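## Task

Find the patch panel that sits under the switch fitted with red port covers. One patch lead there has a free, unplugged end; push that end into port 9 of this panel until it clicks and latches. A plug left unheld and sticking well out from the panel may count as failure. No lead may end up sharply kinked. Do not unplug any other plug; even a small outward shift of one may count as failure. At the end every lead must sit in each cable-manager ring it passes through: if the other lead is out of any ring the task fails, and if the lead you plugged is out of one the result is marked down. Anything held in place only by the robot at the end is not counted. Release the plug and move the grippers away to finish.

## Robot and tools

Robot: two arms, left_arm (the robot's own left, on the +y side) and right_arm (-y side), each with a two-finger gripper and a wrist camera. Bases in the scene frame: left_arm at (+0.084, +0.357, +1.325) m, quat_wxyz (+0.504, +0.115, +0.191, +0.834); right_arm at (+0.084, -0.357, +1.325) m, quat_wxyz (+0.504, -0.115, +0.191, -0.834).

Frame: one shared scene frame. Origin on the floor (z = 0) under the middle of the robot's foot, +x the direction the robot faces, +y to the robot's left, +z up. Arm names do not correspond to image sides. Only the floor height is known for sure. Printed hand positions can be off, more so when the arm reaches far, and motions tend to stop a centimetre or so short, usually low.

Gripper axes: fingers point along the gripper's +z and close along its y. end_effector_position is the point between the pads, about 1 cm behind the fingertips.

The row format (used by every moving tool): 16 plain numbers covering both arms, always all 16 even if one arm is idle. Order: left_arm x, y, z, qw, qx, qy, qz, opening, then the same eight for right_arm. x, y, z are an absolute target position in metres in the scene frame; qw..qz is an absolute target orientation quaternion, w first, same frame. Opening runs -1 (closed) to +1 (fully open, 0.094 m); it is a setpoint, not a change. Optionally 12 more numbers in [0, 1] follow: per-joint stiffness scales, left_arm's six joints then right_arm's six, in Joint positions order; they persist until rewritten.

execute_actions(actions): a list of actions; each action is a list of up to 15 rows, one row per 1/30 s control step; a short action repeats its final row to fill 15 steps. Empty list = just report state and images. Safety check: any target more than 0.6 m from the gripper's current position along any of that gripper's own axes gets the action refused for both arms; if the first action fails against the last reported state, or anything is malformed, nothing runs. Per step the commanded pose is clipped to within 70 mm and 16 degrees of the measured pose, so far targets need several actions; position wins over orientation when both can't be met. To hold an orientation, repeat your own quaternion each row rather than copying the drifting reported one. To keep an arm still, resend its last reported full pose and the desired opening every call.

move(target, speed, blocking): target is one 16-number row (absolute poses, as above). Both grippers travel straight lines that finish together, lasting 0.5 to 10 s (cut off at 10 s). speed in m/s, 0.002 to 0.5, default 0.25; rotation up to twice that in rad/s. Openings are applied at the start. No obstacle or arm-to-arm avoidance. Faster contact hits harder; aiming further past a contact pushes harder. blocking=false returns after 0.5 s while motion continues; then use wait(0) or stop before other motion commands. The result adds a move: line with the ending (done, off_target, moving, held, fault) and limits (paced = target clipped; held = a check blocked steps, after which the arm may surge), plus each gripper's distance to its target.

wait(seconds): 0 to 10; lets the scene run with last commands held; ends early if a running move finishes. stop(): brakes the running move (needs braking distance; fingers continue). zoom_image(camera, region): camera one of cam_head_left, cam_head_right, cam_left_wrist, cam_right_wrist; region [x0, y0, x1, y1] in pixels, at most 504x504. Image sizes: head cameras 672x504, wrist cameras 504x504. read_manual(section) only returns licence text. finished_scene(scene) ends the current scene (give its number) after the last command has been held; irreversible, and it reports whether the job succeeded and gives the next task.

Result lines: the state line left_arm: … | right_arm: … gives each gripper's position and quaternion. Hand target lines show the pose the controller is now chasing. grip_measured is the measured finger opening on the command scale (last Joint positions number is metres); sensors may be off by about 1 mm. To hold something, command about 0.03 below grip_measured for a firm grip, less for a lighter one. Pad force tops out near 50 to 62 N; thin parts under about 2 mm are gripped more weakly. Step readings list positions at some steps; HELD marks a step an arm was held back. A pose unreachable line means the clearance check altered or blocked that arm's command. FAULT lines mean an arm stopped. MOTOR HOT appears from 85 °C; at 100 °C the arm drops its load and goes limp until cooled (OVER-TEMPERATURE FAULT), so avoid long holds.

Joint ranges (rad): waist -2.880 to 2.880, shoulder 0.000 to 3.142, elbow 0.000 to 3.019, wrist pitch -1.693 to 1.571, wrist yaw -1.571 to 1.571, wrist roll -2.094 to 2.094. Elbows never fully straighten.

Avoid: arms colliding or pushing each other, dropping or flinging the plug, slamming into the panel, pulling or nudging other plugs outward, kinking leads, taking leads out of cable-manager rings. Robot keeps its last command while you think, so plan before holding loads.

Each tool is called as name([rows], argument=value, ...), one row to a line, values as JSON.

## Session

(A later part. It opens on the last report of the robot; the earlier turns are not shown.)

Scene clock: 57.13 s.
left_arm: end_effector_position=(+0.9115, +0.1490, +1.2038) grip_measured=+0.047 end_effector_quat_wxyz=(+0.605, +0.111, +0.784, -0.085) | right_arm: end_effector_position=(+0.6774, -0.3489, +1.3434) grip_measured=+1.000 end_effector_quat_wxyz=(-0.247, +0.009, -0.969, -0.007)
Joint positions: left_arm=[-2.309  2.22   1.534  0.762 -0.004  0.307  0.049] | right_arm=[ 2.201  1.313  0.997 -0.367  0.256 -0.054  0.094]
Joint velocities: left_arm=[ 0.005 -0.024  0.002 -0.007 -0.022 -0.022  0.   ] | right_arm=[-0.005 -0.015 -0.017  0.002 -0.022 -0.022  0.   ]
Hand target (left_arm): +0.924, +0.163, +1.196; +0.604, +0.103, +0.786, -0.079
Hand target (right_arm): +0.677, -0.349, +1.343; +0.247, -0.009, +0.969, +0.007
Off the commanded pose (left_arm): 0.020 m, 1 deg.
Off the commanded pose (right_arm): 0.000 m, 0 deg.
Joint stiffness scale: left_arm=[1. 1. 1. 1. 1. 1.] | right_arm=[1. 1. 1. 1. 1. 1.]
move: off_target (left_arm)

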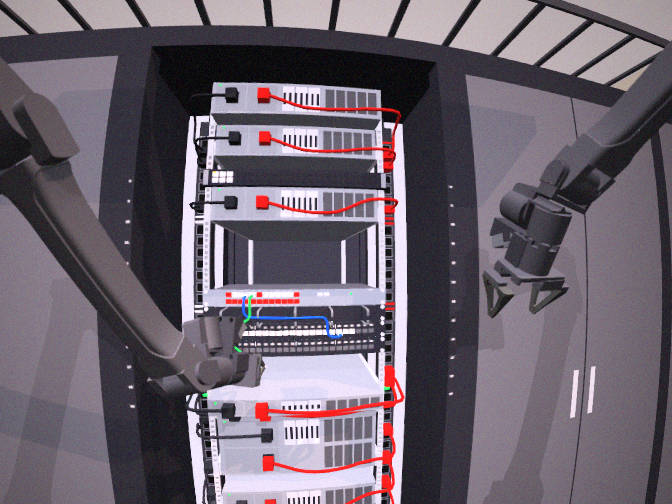

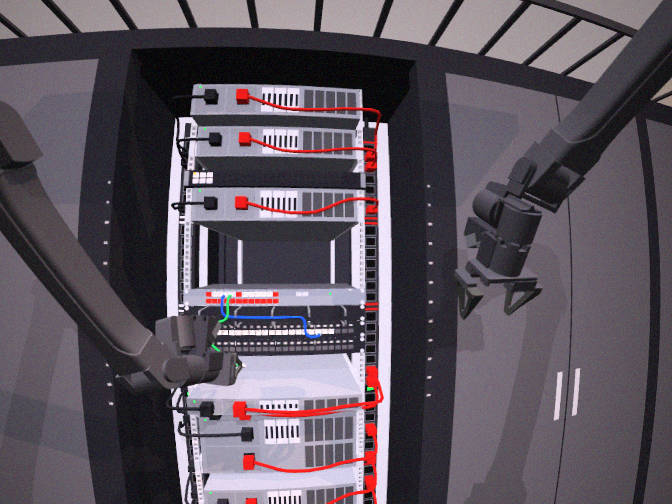

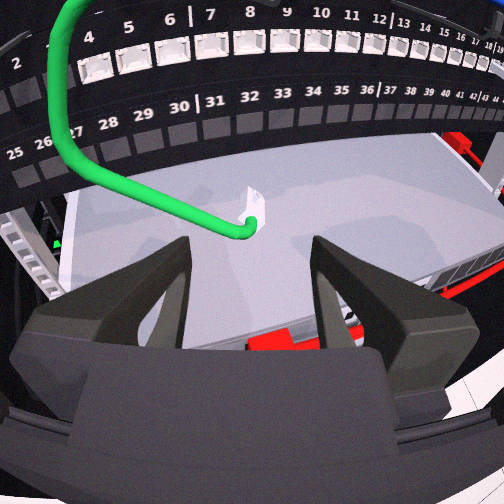

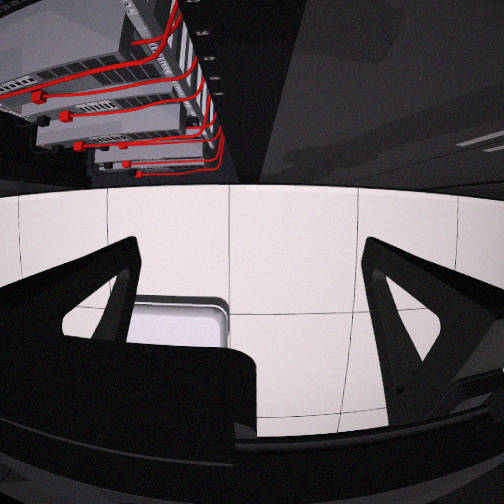

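execute_actions([
  [[0.92,0.16,1.175,0.604,0.1035,0.786,-0.079,0.6,0.6774,-0.3489,1.3434,0.247,-0.009,0.969,0.007,1],[0.92,0.16,1.175,0.604,0.1035,0.786,-0.079,0.6,0.6774,-0.3489,1.3434,0.247,-0.009,0.969,0.007,1],[0.92,0.16,1.175,0.604,0.1035,0.786,-0.079,0.6,0.6774,-0.3489,1.3434,0.247,-0.009,0.969,0.007,1],[0.924,0.16,1.198,0.604,0.1035,0.786,-0.079,0.6,0.6774,-0.3489,1.3434,0.247,-0.009,0.969,0.007,1]],
])

move(target=[0.955,0.15,1.19,0.604,0.1035,0.786,-0.079,0.6,0.6774,-0.3489,1.3434,0.247,-0.009,0.969,0.007,1], speed=0.04)

Scene clock: 57.90 s.
left_arm: end_effector_position=(+0.9106, +0.1462, +1.1933) grip_measured=+0.597 end_effector_quat_wxyz=(+0.601, +0.112, +0.787, -0.085) | right_arm: end_effector_position=(+0.6774, -0.3489, +1.3434) grip_measured=+1.000 end_effector_quat_wxyz=(-0.247, +0.009, -0.969, -0.007)
Joint positions: left_arm=[-2.308  2.24   1.546  0.759 -0.003  0.307  0.075] | right_arm=[ 2.201  1.313  0.997 -0.367  0.256 -0.054  0.094]
Joint velocities: left_arm=[-0.005 -0.005 -0.002 -0.002 -0.066  0.007  0.   ] | right_arm=[-0.015  0.005 -0.007 -0.017  0.022 -0.037  0.   ]
Hand target (left_arm): +0.923, +0.160, +1.198; +0.604, +0.104, +0.786, -0.079
Hand target (right_arm): +0.677, -0.349, +1.343; +0.247, -0.009, +0.969, +0.007
Off the commanded pose (left_arm): 0.020 m, 1 deg.
Off the commanded pose (right_arm): 0.000 m, 0 deg.
Joint stiffness scale: left_arm=[1. 1. 1. 1. 1. 1.] | right_arm=[1. 1. 1. 1. 1. 1.]
Step readings (end_effector_position):
0: left_arm (+0.9115, +0.1490, +1.2038) | right_arm (+0.6774, -0.3489, +1.3434)
1: left_arm (+0.9110, +0.1483, +1.2025) | right_arm (+0.6774, -0.3489, +1.3434)
2: left_arm (+0.9120, +0.1476, +1.2020) | right_arm (+0.6774, -0.3489, +1.3434)
4: left_arm (+0.9120, +0.1467, +1.1973) | right_arm (+0.6774, -0.3489, +1.3434)
8: left_arm (+0.9106, +0.1461, +1.1933) | right_arm (+0.6774, -0.3489, +1.3434)
15: end_effector_position above

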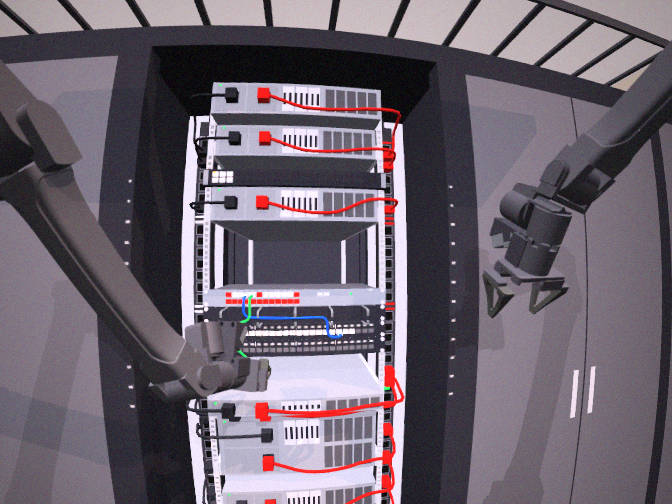

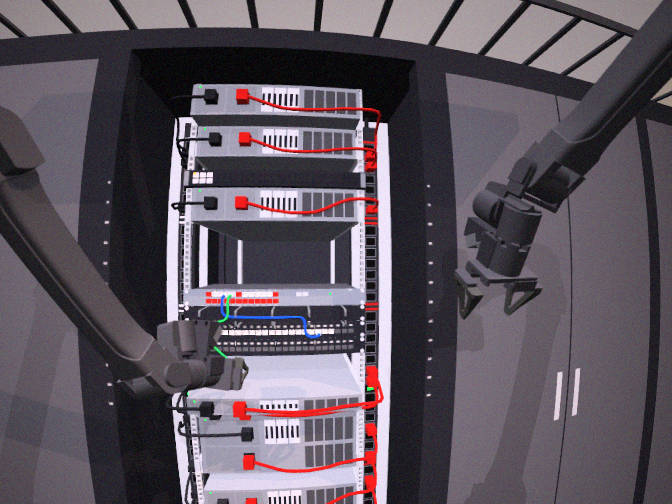

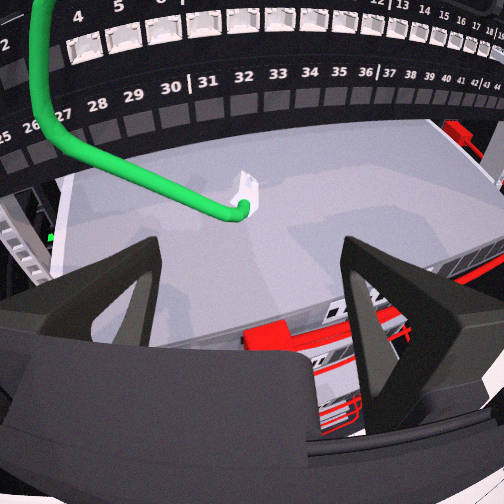

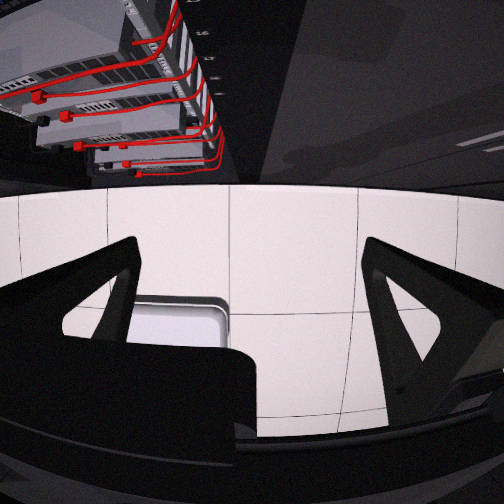

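Scene clock: 59.27 s.
left_arm: end_effector_position=(+0.9420, +0.1406, +1.1952) grip_measured=+0.597 end_effector_quat_wxyz=(+0.604, +0.111, +0.785, -0.084) | right_arm: end_effector_position=(+0.6774, -0.3489, +1.3434) grip_measured=+1.000 end_effector_quat_wxyz=(-0.247, +0.009, -0.969, -0.007)
Joint positions: left_arm=[-2.308  2.285  1.67   0.688 -0.005  0.307  0.075] | right_arm=[ 2.201  1.313  0.997 -0.367  0.256 -0.054  0.094]
Joint velocities: left_arm=[-0.005 -0.005  0.002 -0.007  0.081  0.037 -0.001] | right_arm=[-0.024 -0.005 -0.002 -0.002  0.007  0.007  0.   ]
Hand target (left_arm): +0.954, +0.151, +1.191; +0.604, +0.103, +0.786, -0.079
Hand target (right_arm): +0.677, -0.349, +1.343; +0.247, -0.009, +0.969, +0.007
Off the commanded pose (left_arm): 0.017 m, 1 deg.
Off the commanded pose (right_arm): 0.000 m, 0 deg.
Joint stiffness scale: left_arm=[1. 1. 1. 1. 1. 1.] | right_arm=[1. 1. 1. 1. 1. 1.]
move: off_target (left_arm)

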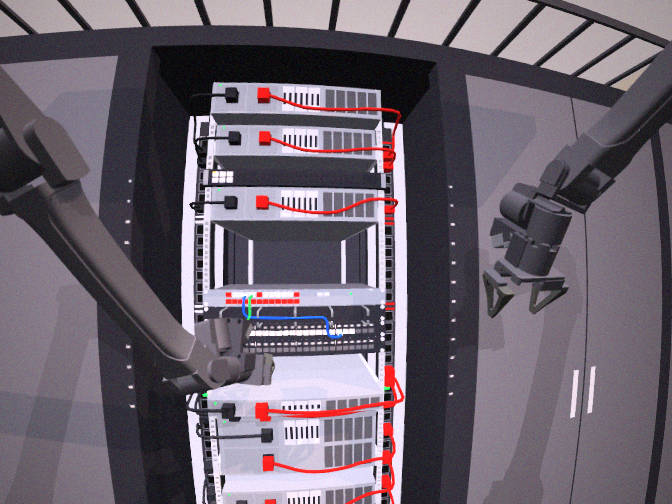

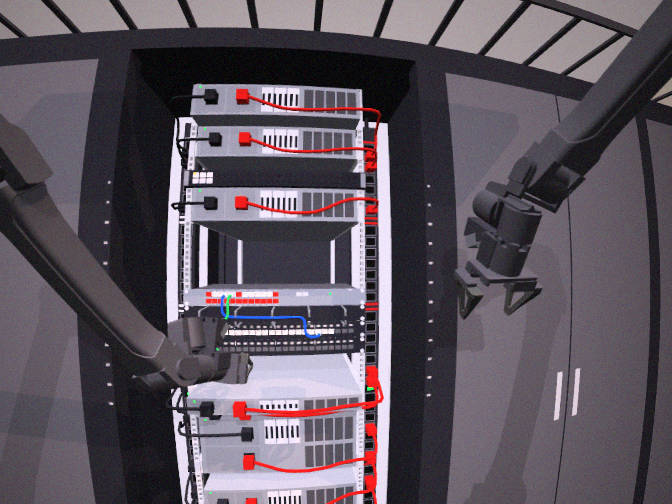

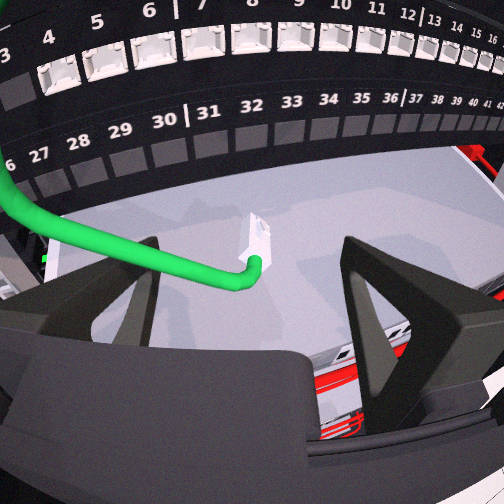

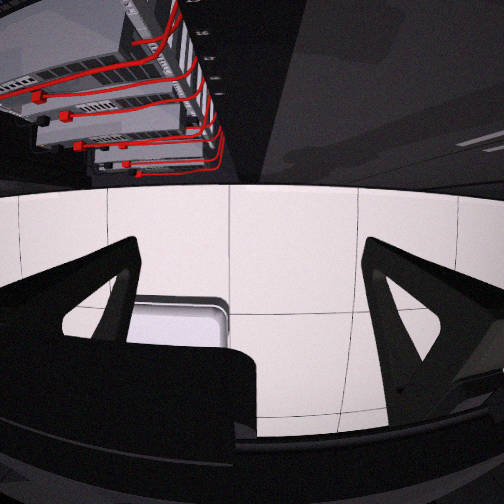

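move(target=[0.972,0.146,1.19,0.604,0.1035,0.786,-0.079,0.1,0.6774,-0.3489,1.3434,0.247,-0.009,0.969,0.007,1], speed=0.03)

Scene clock: 60.73 s.
left_arm: end_effector_position=(+0.9586, +0.1370, +1.1940) grip_measured=+0.103 end_effector_quat_wxyz=(+0.603, +0.111, +0.785, -0.084) | right_arm: end_effector_position=(+0.6774, -0.3489, +1.3434) grip_measured=+1.000 end_effector_quat_wxyz=(-0.247, +0.009, -0.969, -0.007)
Joint positions: left_arm=[-2.308  2.314  1.743  0.642 -0.006  0.307  0.052] | right_arm=[ 2.201  1.313  0.997 -0.367  0.256 -0.054  0.094]
Joint velocities: left_arm=[-0.005  0.015 -0.002  0.007 -0.051 -0.022 -0.001] | right_arm=[ 0.005  0.005 -0.002 -0.022  0.022  0.007  0.   ]
Hand target (left_arm): +0.971, +0.147, +1.191; +0.604, +0.104, +0.786, -0.079
Hand target (right_arm): +0.677, -0.349, +1.343; +0.247, -0.009, +0.969, +0.007
Off the commanded pose (left_arm): 0.017 m, 1 deg.
Off the commanded pose (right_arm): 0.000 m, 0 deg.
Joint stiffness scale: left_arm=[1. 1. 1. 1. 1. 1.] | right_arm=[1. 1. 1. 1. 1. 1.]
move: off_target (left_arm)

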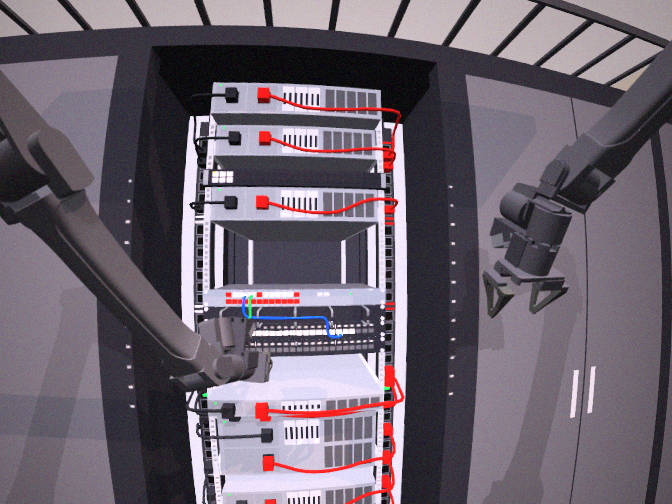

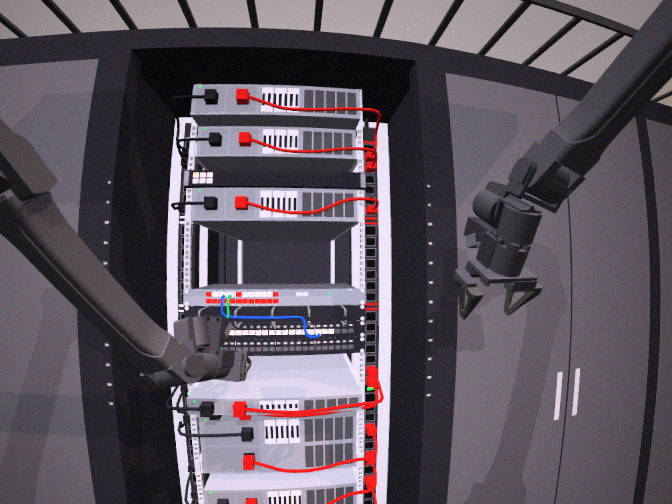

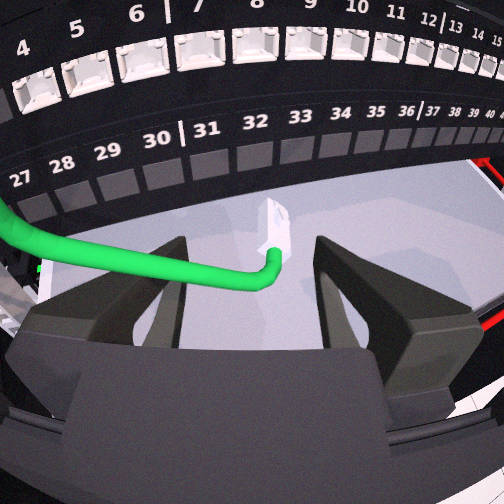

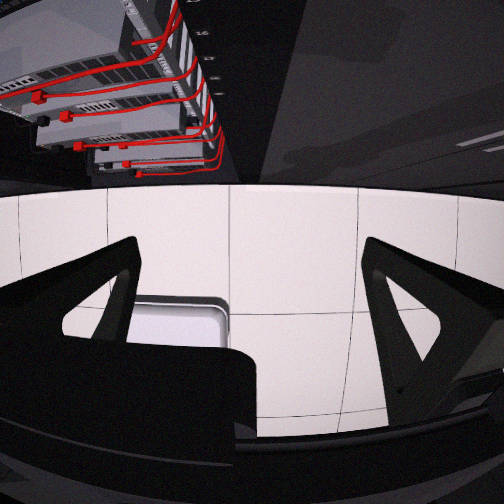

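move(target=[0.96,0.135,1.255,0.704,0.0617,0.704,-0.0617,0.1,0.6774,-0.3489,1.3434,0.247,-0.009,0.969,0.007,1], speed=0.06)

Scene clock: 63.53 s.
left_arm: end_effector_position=(+0.9630, +0.1590, +1.2361) grip_measured=+0.103 end_effector_quat_wxyz=(+0.687, +0.060, +0.723, -0.051) | right_arm: end_effector_position=(+0.6774, -0.3489, +1.3434) grip_measured=+1.000 end_effector_quat_wxyz=(-0.247, +0.009, -0.969, -0.007)
Joint positions: left_arm=[-2.308  2.322  1.72   0.909 -0.059  0.302  0.052] | right_arm=[ 2.201  1.313  0.997 -0.367  0.256 -0.054  0.094]
Joint velocities: left_arm=[-0.005 -0.005 -0.007  0.012 -0.051 -0.066 -0.   ] | right_arm=[-0.015 -0.005  0.017  0.007 -0.022 -0.007  0.   ]
Hand target (left_arm): +0.960, +0.135, +1.255; +0.704, +0.060, +0.705, -0.063
Hand target (right_arm): +0.677, -0.349, +1.343; +0.247, -0.009, +0.969, +0.007
Off the commanded pose (left_arm): 0.031 m, 3 deg.
Off the commanded pose (right_arm): 0.000 m, 0 deg.
Joint stiffness scale: left_arm=[1. 1. 1. 1. 1. 1.] | right_arm=[1. 1. 1. 1. 1. 1.]
move: off_target (left_arm)

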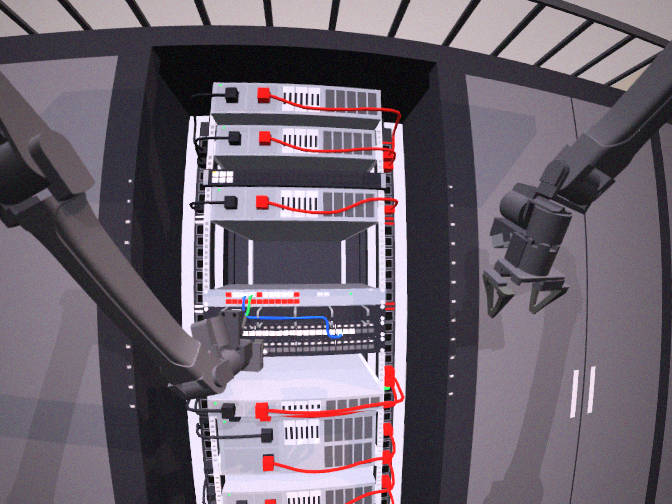

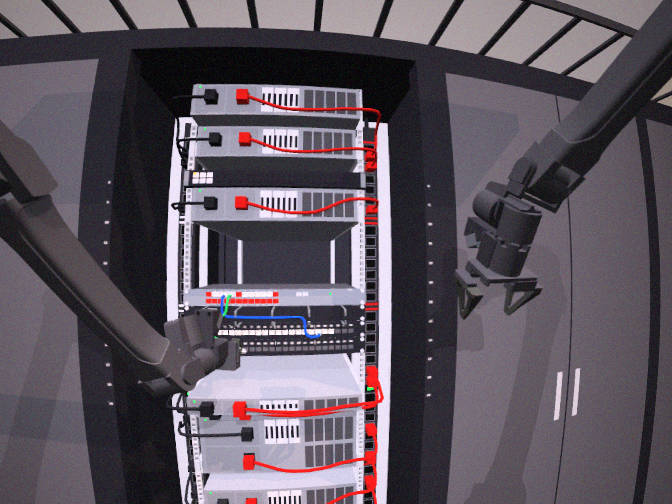

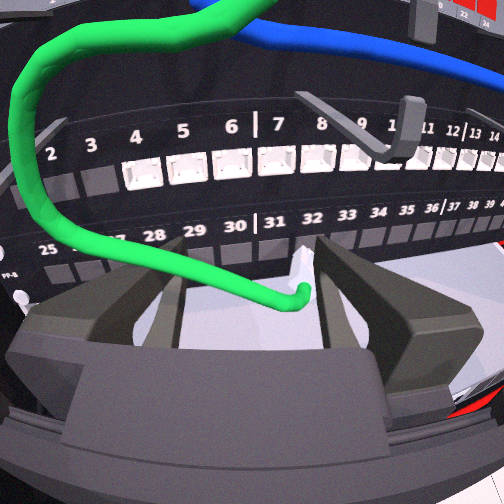

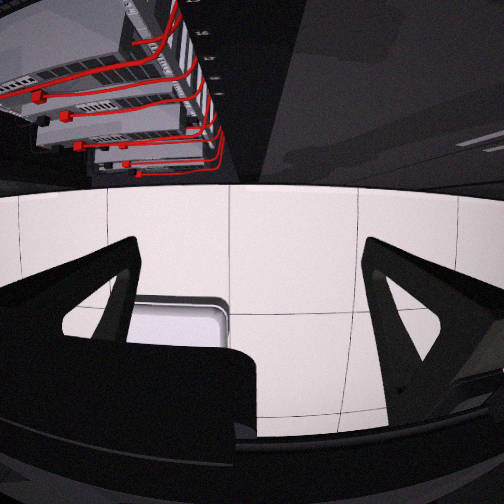

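zoom_image(camera="cam_left_wrist", region=[240, 220, 350, 330])

Region (240, 220, 350, 330) of cam_left_wrist's 504x504 image, scaled by 4.582, with more detail than that image has.

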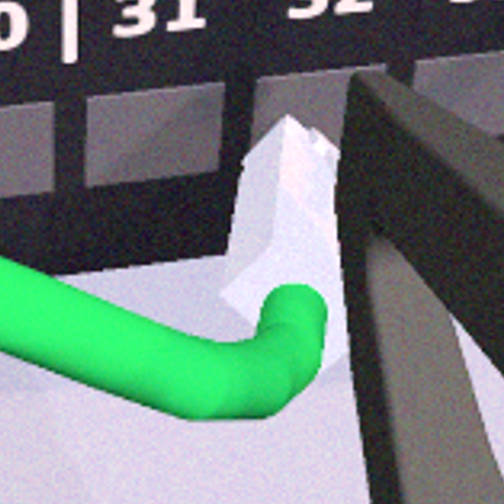

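move(target=[0.94,0.14,1.28,0.719,0.259,0.624,0.160,0.0,0.6774,-0.3489,1.3434,0.247,-0.009,0.969,0.007,1], speed=0.08)

Scene clock: 68.17 s.
left_arm: end_effector_position=(+0.9409, +0.1530, +1.2495) grip_measured=+0.003 end_effector_quat_wxyz=(+0.700, +0.263, +0.644, +0.159) | right_arm: end_effector_position=(+0.6774, -0.3489, +1.3434) grip_measured=+1.000 end_effector_quat_wxyz=(-0.247, +0.009, -0.969, -0.007)
Joint positions: left_arm=[-2.32   2.312  1.648  1.048 -0.038  0.913  0.047] | right_arm=[ 2.201  1.313  0.997 -0.367  0.256 -0.054  0.094]
Joint velocities: left_arm=[-0.015 -0.005  0.007 -0.012 -0.051  0.022  0.   ] | right_arm=[ 0.005 -0.015  0.007  0.002  0.007  0.022  0.   ]
Hand target (left_arm): +0.941, +0.140, +1.279; +0.719, +0.258, +0.625, +0.160
Hand target (right_arm): +0.677, -0.349, +1.343; +0.247, -0.009, +0.969, +0.007
Off the commanded pose (left_arm): 0.033 m, 3 deg.
Off the commanded pose (right_arm): 0.000 m, 0 deg.
Joint stiffness scale: left_arm=[1. 1. 1. 1. 1. 1.] | right_arm=[1. 1. 1. 1. 1. 1.]
move: off_target (left_arm)

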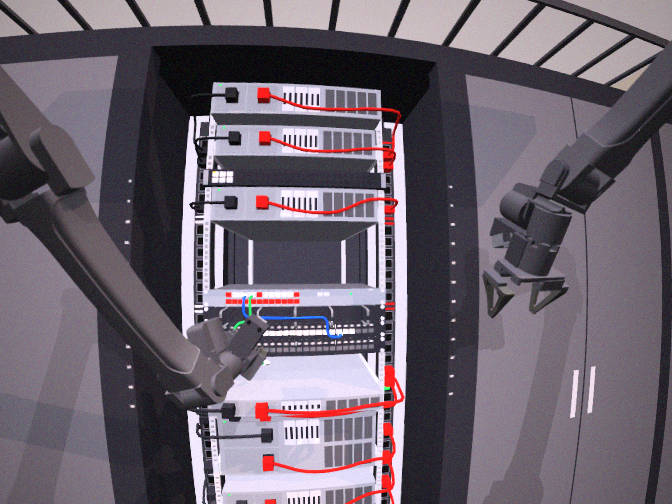

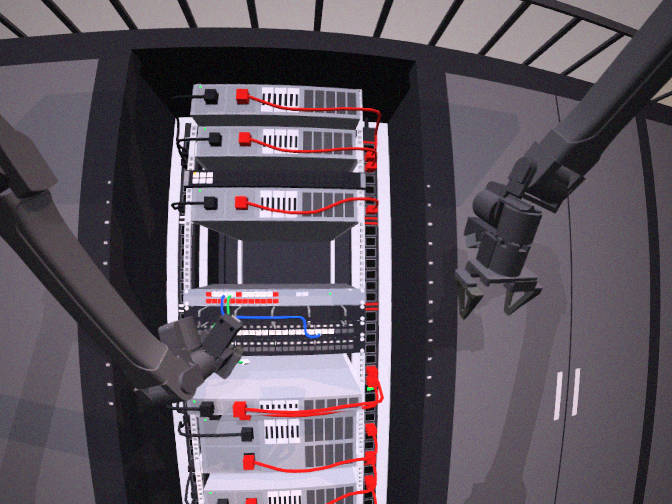

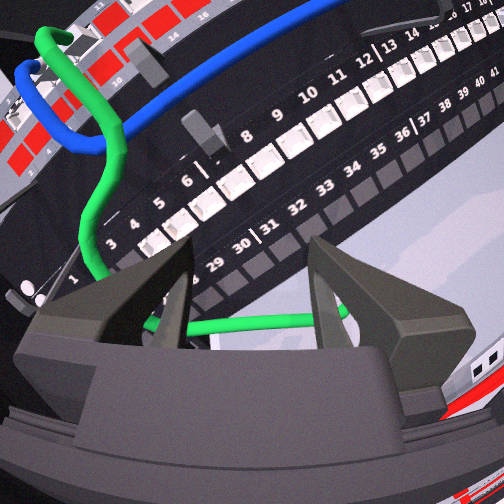

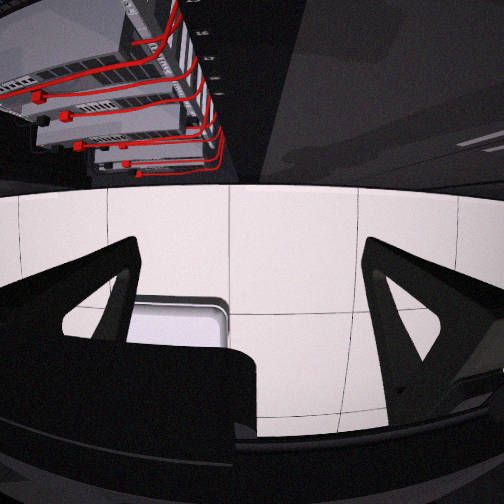

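move(target=[0.87,0.15,1.26,0.604,0.1035,0.786,-0.079,0.6,0.6774,-0.3489,1.3434,0.247,-0.009,0.969,0.007,1], speed=0.2)

move(target=[0.915,0.165,1.19,0.604,0.1035,0.786,-0.079,0.6,0.6774,-0.3489,1.3434,0.247,-0.009,0.969,0.007,1], speed=0.08)

Scene clock: 70.67 s.
left_arm: end_effector_position=(+0.8725, +0.1654, +1.2484) grip_measured=+0.597 end_effector_quat_wxyz=(+0.605, +0.102, +0.787, -0.064) | right_arm: end_effector_position=(+0.6774, -0.3489, +1.3434) grip_measured=+1.000 end_effector_quat_wxyz=(-0.247, +0.009, -0.969, -0.007)
Joint positions: left_arm=[-2.329  2.069  1.338  0.815 -0.068  0.32   0.075] | right_arm=[ 2.201  1.313  0.997 -0.367  0.256 -0.054  0.094]
Joint velocities: left_arm=[-0.005 -0.015 -0.002 -0.007  0.037 -0.051 -0.001] | right_arm=[ 0.005 -0.015  0.002  0.002 -0.081  0.066  0.   ]
Hand target (left_arm): +0.870, +0.150, +1.260; +0.605, +0.105, +0.786, -0.078
Hand target (right_arm): +0.677, -0.349, +1.343; +0.247, -0.009, +0.969, +0.007
Off the commanded pose (left_arm): 0.019 m, 2 deg.
Off the commanded pose (right_arm): 0.000 m, 0 deg.
Joint stiffness scale: left_arm=[1. 1. 1. 1. 1. 1.] | right_arm=[1. 1. 1. 1. 1. 1.]
move: off_target (left_arm)

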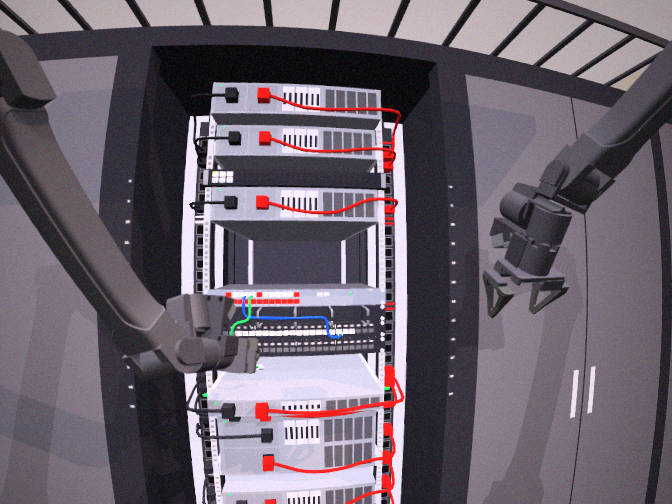

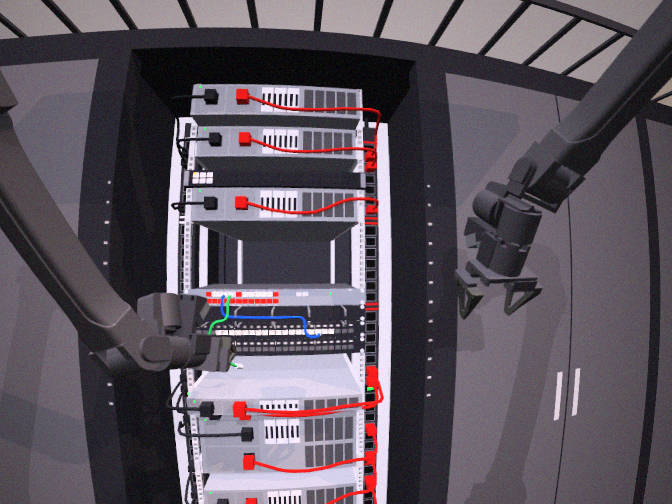

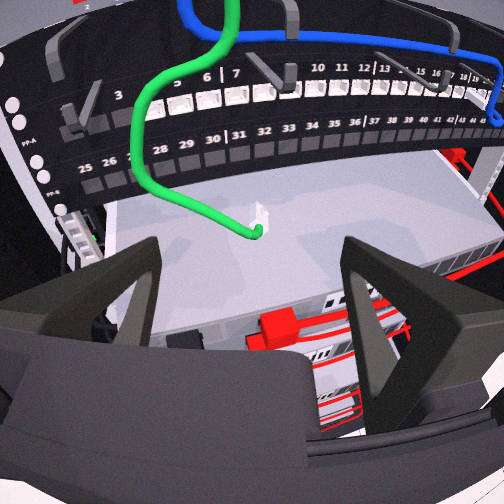

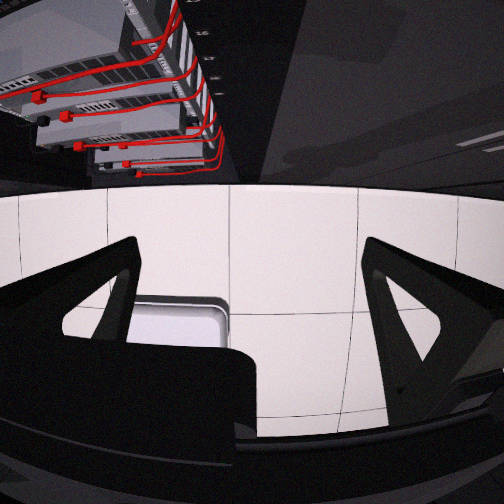

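Scene clock: 72.00 s.
left_arm: end_effector_position=(+0.9012, +0.1532, +1.1944) grip_measured=+0.597 end_effector_quat_wxyz=(+0.604, +0.111, +0.785, -0.084) | right_arm: end_effector_position=(+0.6774, -0.3489, +1.3434) grip_measured=+1.000 end_effector_quat_wxyz=(-0.247, +0.009, -0.969, -0.007)
Joint positions: left_arm=[-2.302  2.223  1.503  0.792  0.001  0.308  0.075] | right_arm=[ 2.201  1.313  0.997 -0.367  0.256 -0.054  0.094]
Joint velocities: left_arm=[-0.005 -0.005 -0.027 -0.002 -0.051  0.022 -0.   ] | right_arm=[ 0.005 -0.005 -0.012 -0.002  0.007 -0.022  0.   ]
Hand target (left_arm): +0.914, +0.166, +1.190; +0.604, +0.104, +0.786, -0.079
Hand target (right_arm): +0.677, -0.349, +1.343; +0.247, -0.009, +0.969, +0.007
Off the commanded pose (left_arm): 0.019 m, 1 deg.
Off the commanded pose (right_arm): 0.000 m, 0 deg.
Joint stiffness scale: left_arm=[1. 1. 1. 1. 1. 1.] | right_arm=[1. 1. 1. 1. 1. 1.]
move: off_target (left_arm)

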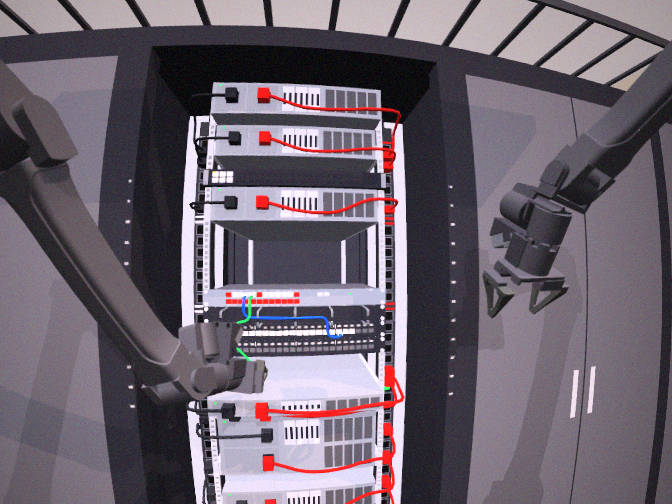

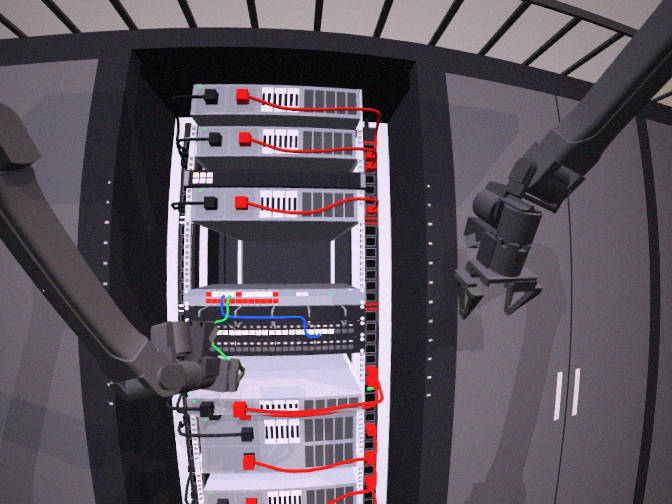

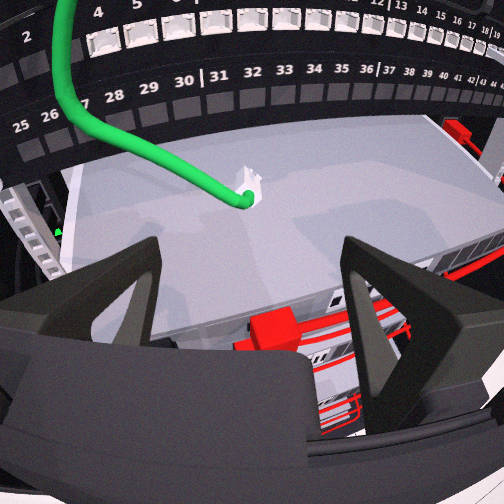

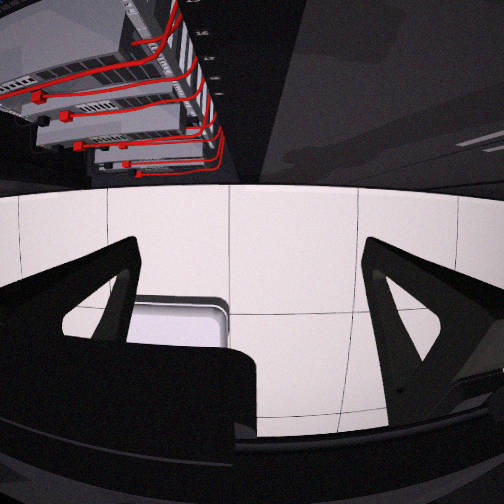

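move(target=[0.972,0.15,1.19,0.604,0.1035,0.786,-0.079,0.5,0.6774,-0.3489,1.3434,0.247,-0.009,0.969,0.007,1], speed=0.07)

move(target=[0.965,0.12,1.255,0.704,0.0617,0.704,-0.0617,0.2,0.6774,-0.3489,1.3434,0.247,-0.009,0.969,0.007,1], speed=0.08)

Scene clock: 73.53 s.
left_arm: end_effector_position=(+0.9592, +0.1418, +1.1942) grip_measured=+0.503 end_effector_quat_wxyz=(+0.604, +0.111, +0.785, -0.083) | right_arm: end_effector_position=(+0.6774, -0.3489, +1.3434) grip_measured=+1.000 end_effector_quat_wxyz=(-0.247, +0.009, -0.969, -0.007)
Joint positions: left_arm=[-2.302  2.31   1.74   0.643 -0.001  0.307  0.071] | right_arm=[ 2.201  1.313  0.997 -0.367  0.256 -0.054  0.094]
Joint velocities: left_arm=[-0.005 -0.024 -0.007 -0.017 -0.022  0.007  0.001] | right_arm=[-0.015 -0.005 -0.007  0.012 -0.007 -0.022  0.   ]
Hand target (left_arm): +0.971, +0.151, +1.191; +0.604, +0.103, +0.786, -0.079
Hand target (right_arm): +0.677, -0.349, +1.343; +0.247, -0.009, +0.969, +0.007
Off the commanded pose (left_arm): 0.016 m, 1 deg.
Off the commanded pose (right_arm): 0.000 m, 0 deg.
Joint stiffness scale: left_arm=[1. 1. 1. 1. 1. 1.] | right_arm=[1. 1. 1. 1. 1. 1.]
move: off_target (left_arm)

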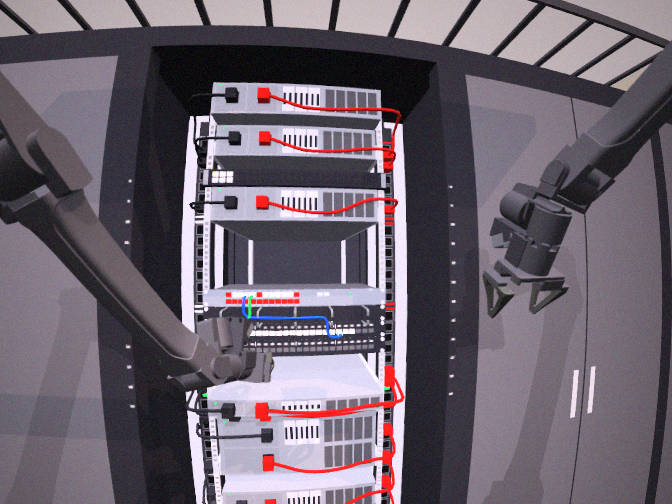

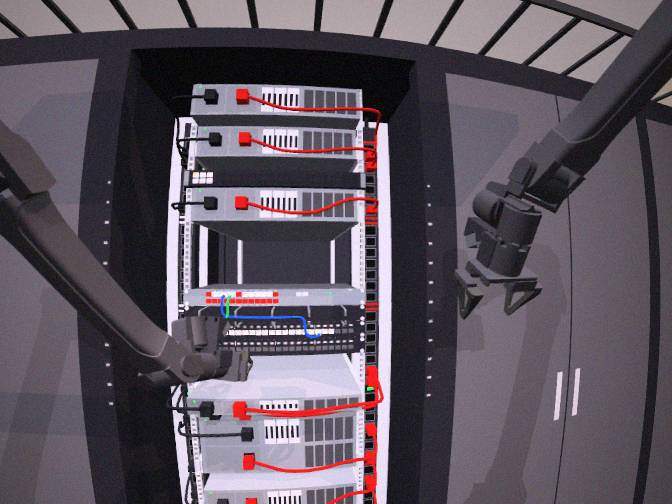

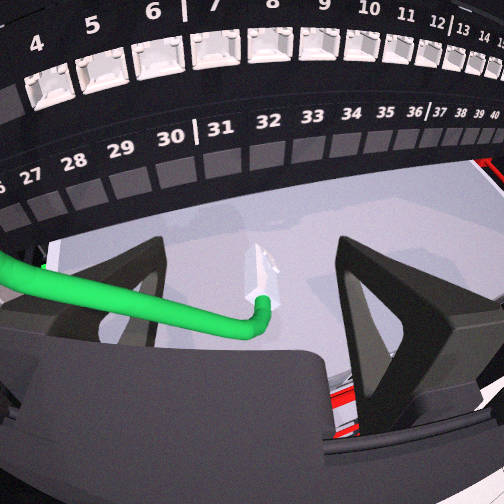

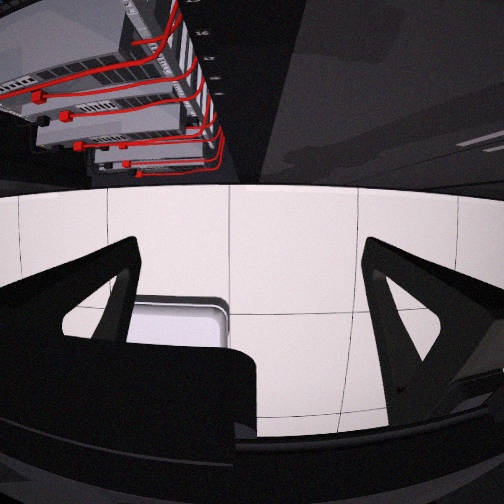

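Scene clock: 75.60 s.
left_arm: end_effector_position=(+0.9618, +0.1451, +1.2276) grip_measured=+0.203 end_effector_quat_wxyz=(+0.680, +0.062, +0.728, -0.051) | right_arm: end_effector_position=(+0.6774, -0.3489, +1.3434) grip_measured=+1.000 end_effector_quat_wxyz=(-0.247, +0.009, -0.969, -0.007)
Joint positions: left_arm=[-2.323  2.343  1.74   0.893 -0.075  0.307  0.056] | right_arm=[ 2.201  1.313  0.997 -0.367  0.256 -0.054  0.094]
Joint velocities: left_arm=[ 0.015 -0.005 -0.002  0.002 -0.007  0.007  0.001] | right_arm=[-0.024 -0.005 -0.012 -0.012 -0.022  0.037  0.   ]
Hand target (left_arm): +0.964, +0.120, +1.255; +0.704, +0.060, +0.705, -0.063
Hand target (right_arm): +0.677, -0.349, +1.343; +0.247, -0.009, +0.969, +0.007
Off the commanded pose (left_arm): 0.037 m, 4 deg.
Off the commanded pose (right_arm): 0.000 m, 0 deg.
Joint stiffness scale: left_arm=[1. 1. 1. 1. 1. 1.] | right_arm=[1. 1. 1. 1. 1. 1.]
move: off_target (left_arm)

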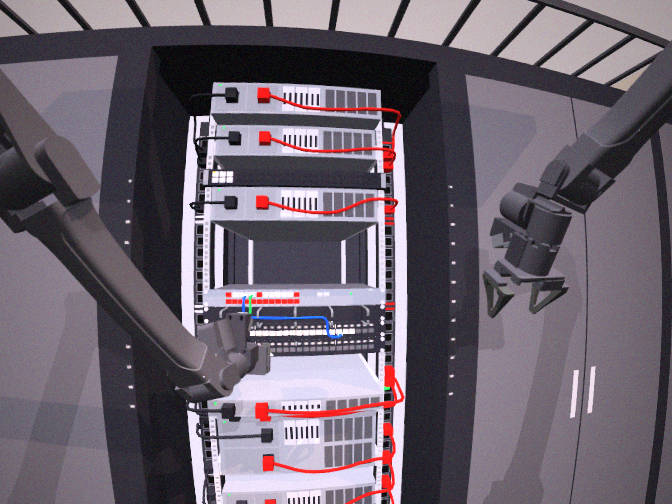

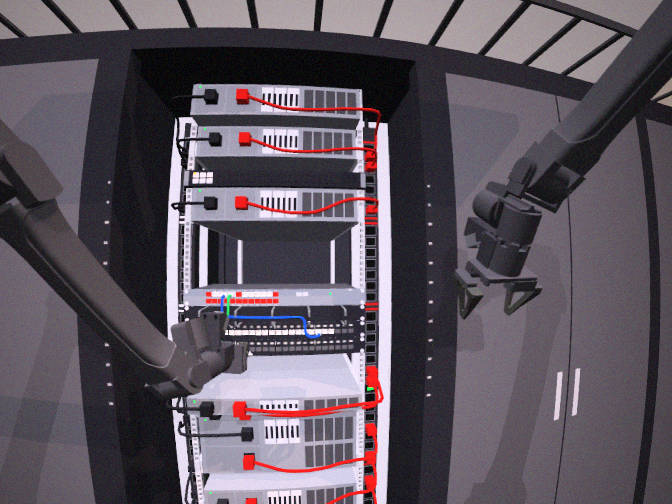

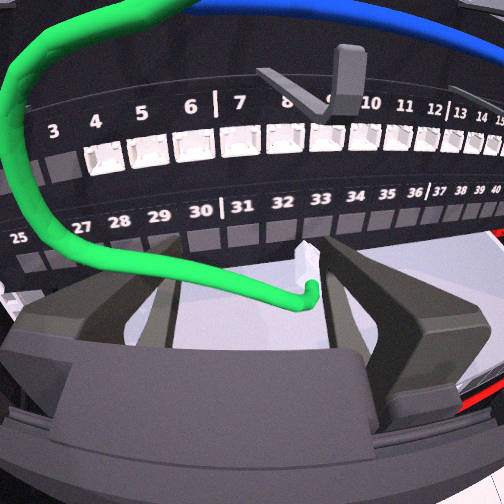

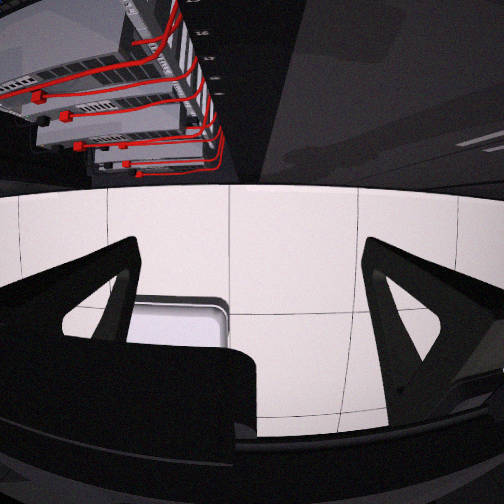

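move(target=[0.965,0.095,1.265,0.706,0.153,0.690,0.031,0.2,0.6774,-0.3489,1.3434,0.247,-0.009,0.969,0.007,1], speed=0.06)

zoom_image(camera="cam_left_wrist", region=[160, 160, 350, 350])

Scene clock: 78.30 s.
left_arm: end_effector_position=(+0.9535, +0.1233, +1.2245) grip_measured=+0.203 end_effector_quat_wxyz=(+0.676, +0.152, +0.720, +0.034) | right_arm: end_effector_position=(+0.6774, -0.3489, +1.3434) grip_measured=+1.000 end_effector_quat_wxyz=(-0.247, +0.009, -0.969, -0.007)
Joint positions: left_arm=[-2.354  2.354  1.738  0.893 -0.111  0.564  0.056] | right_arm=[ 2.201  1.313  0.997 -0.367  0.256 -0.054  0.094]
Joint velocities: left_arm=[ 0.005 -0.005  0.002  0.012 -0.007 -0.037 -0.001] | right_arm=[-0.015 -0.005  0.002  0.007 -0.007 -0.007  0.   ]
Hand target (left_arm): +0.962, +0.097, +1.265; +0.706, +0.152, +0.691, +0.031
Hand target (right_arm): +0.677, -0.349, +1.343; +0.247, -0.009, +0.969, +0.007
Off the commanded pose (left_arm): 0.051 m, 5 deg.
Off the commanded pose (right_arm): 0.000 m, 0 deg.
Joint stiffness scale: left_arm=[1. 1. 1. 1. 1. 1.] | right_arm=[1. 1. 1. 1. 1. 1.]
move: off_target (left_arm)

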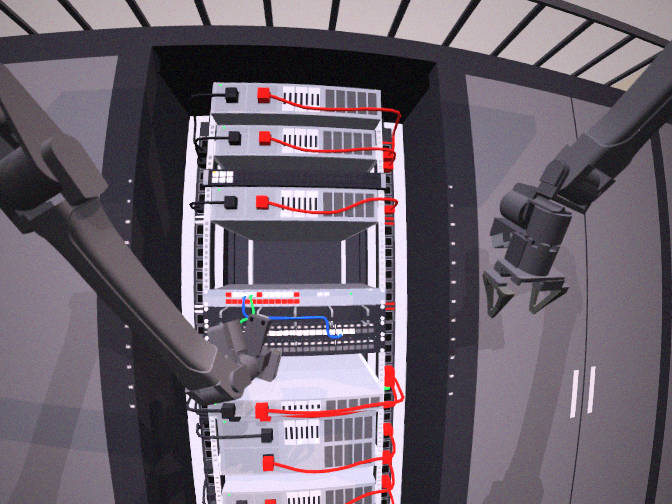

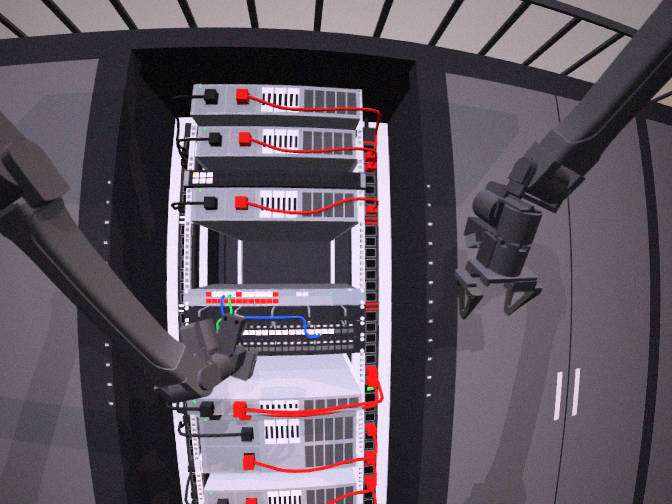

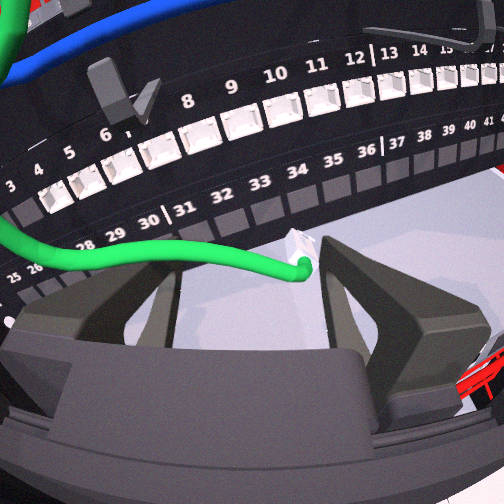

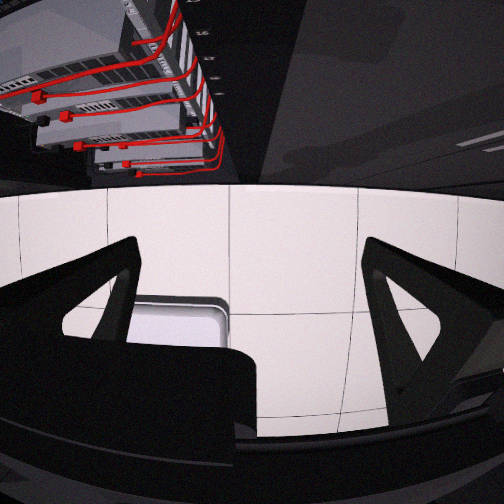

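Region (160, 160, 350, 350) of cam_left_wrist's 504x504 image, scaled by 2.653, with more detail than that image has.

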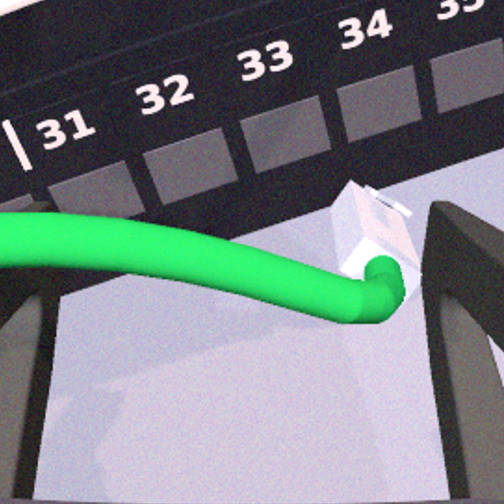

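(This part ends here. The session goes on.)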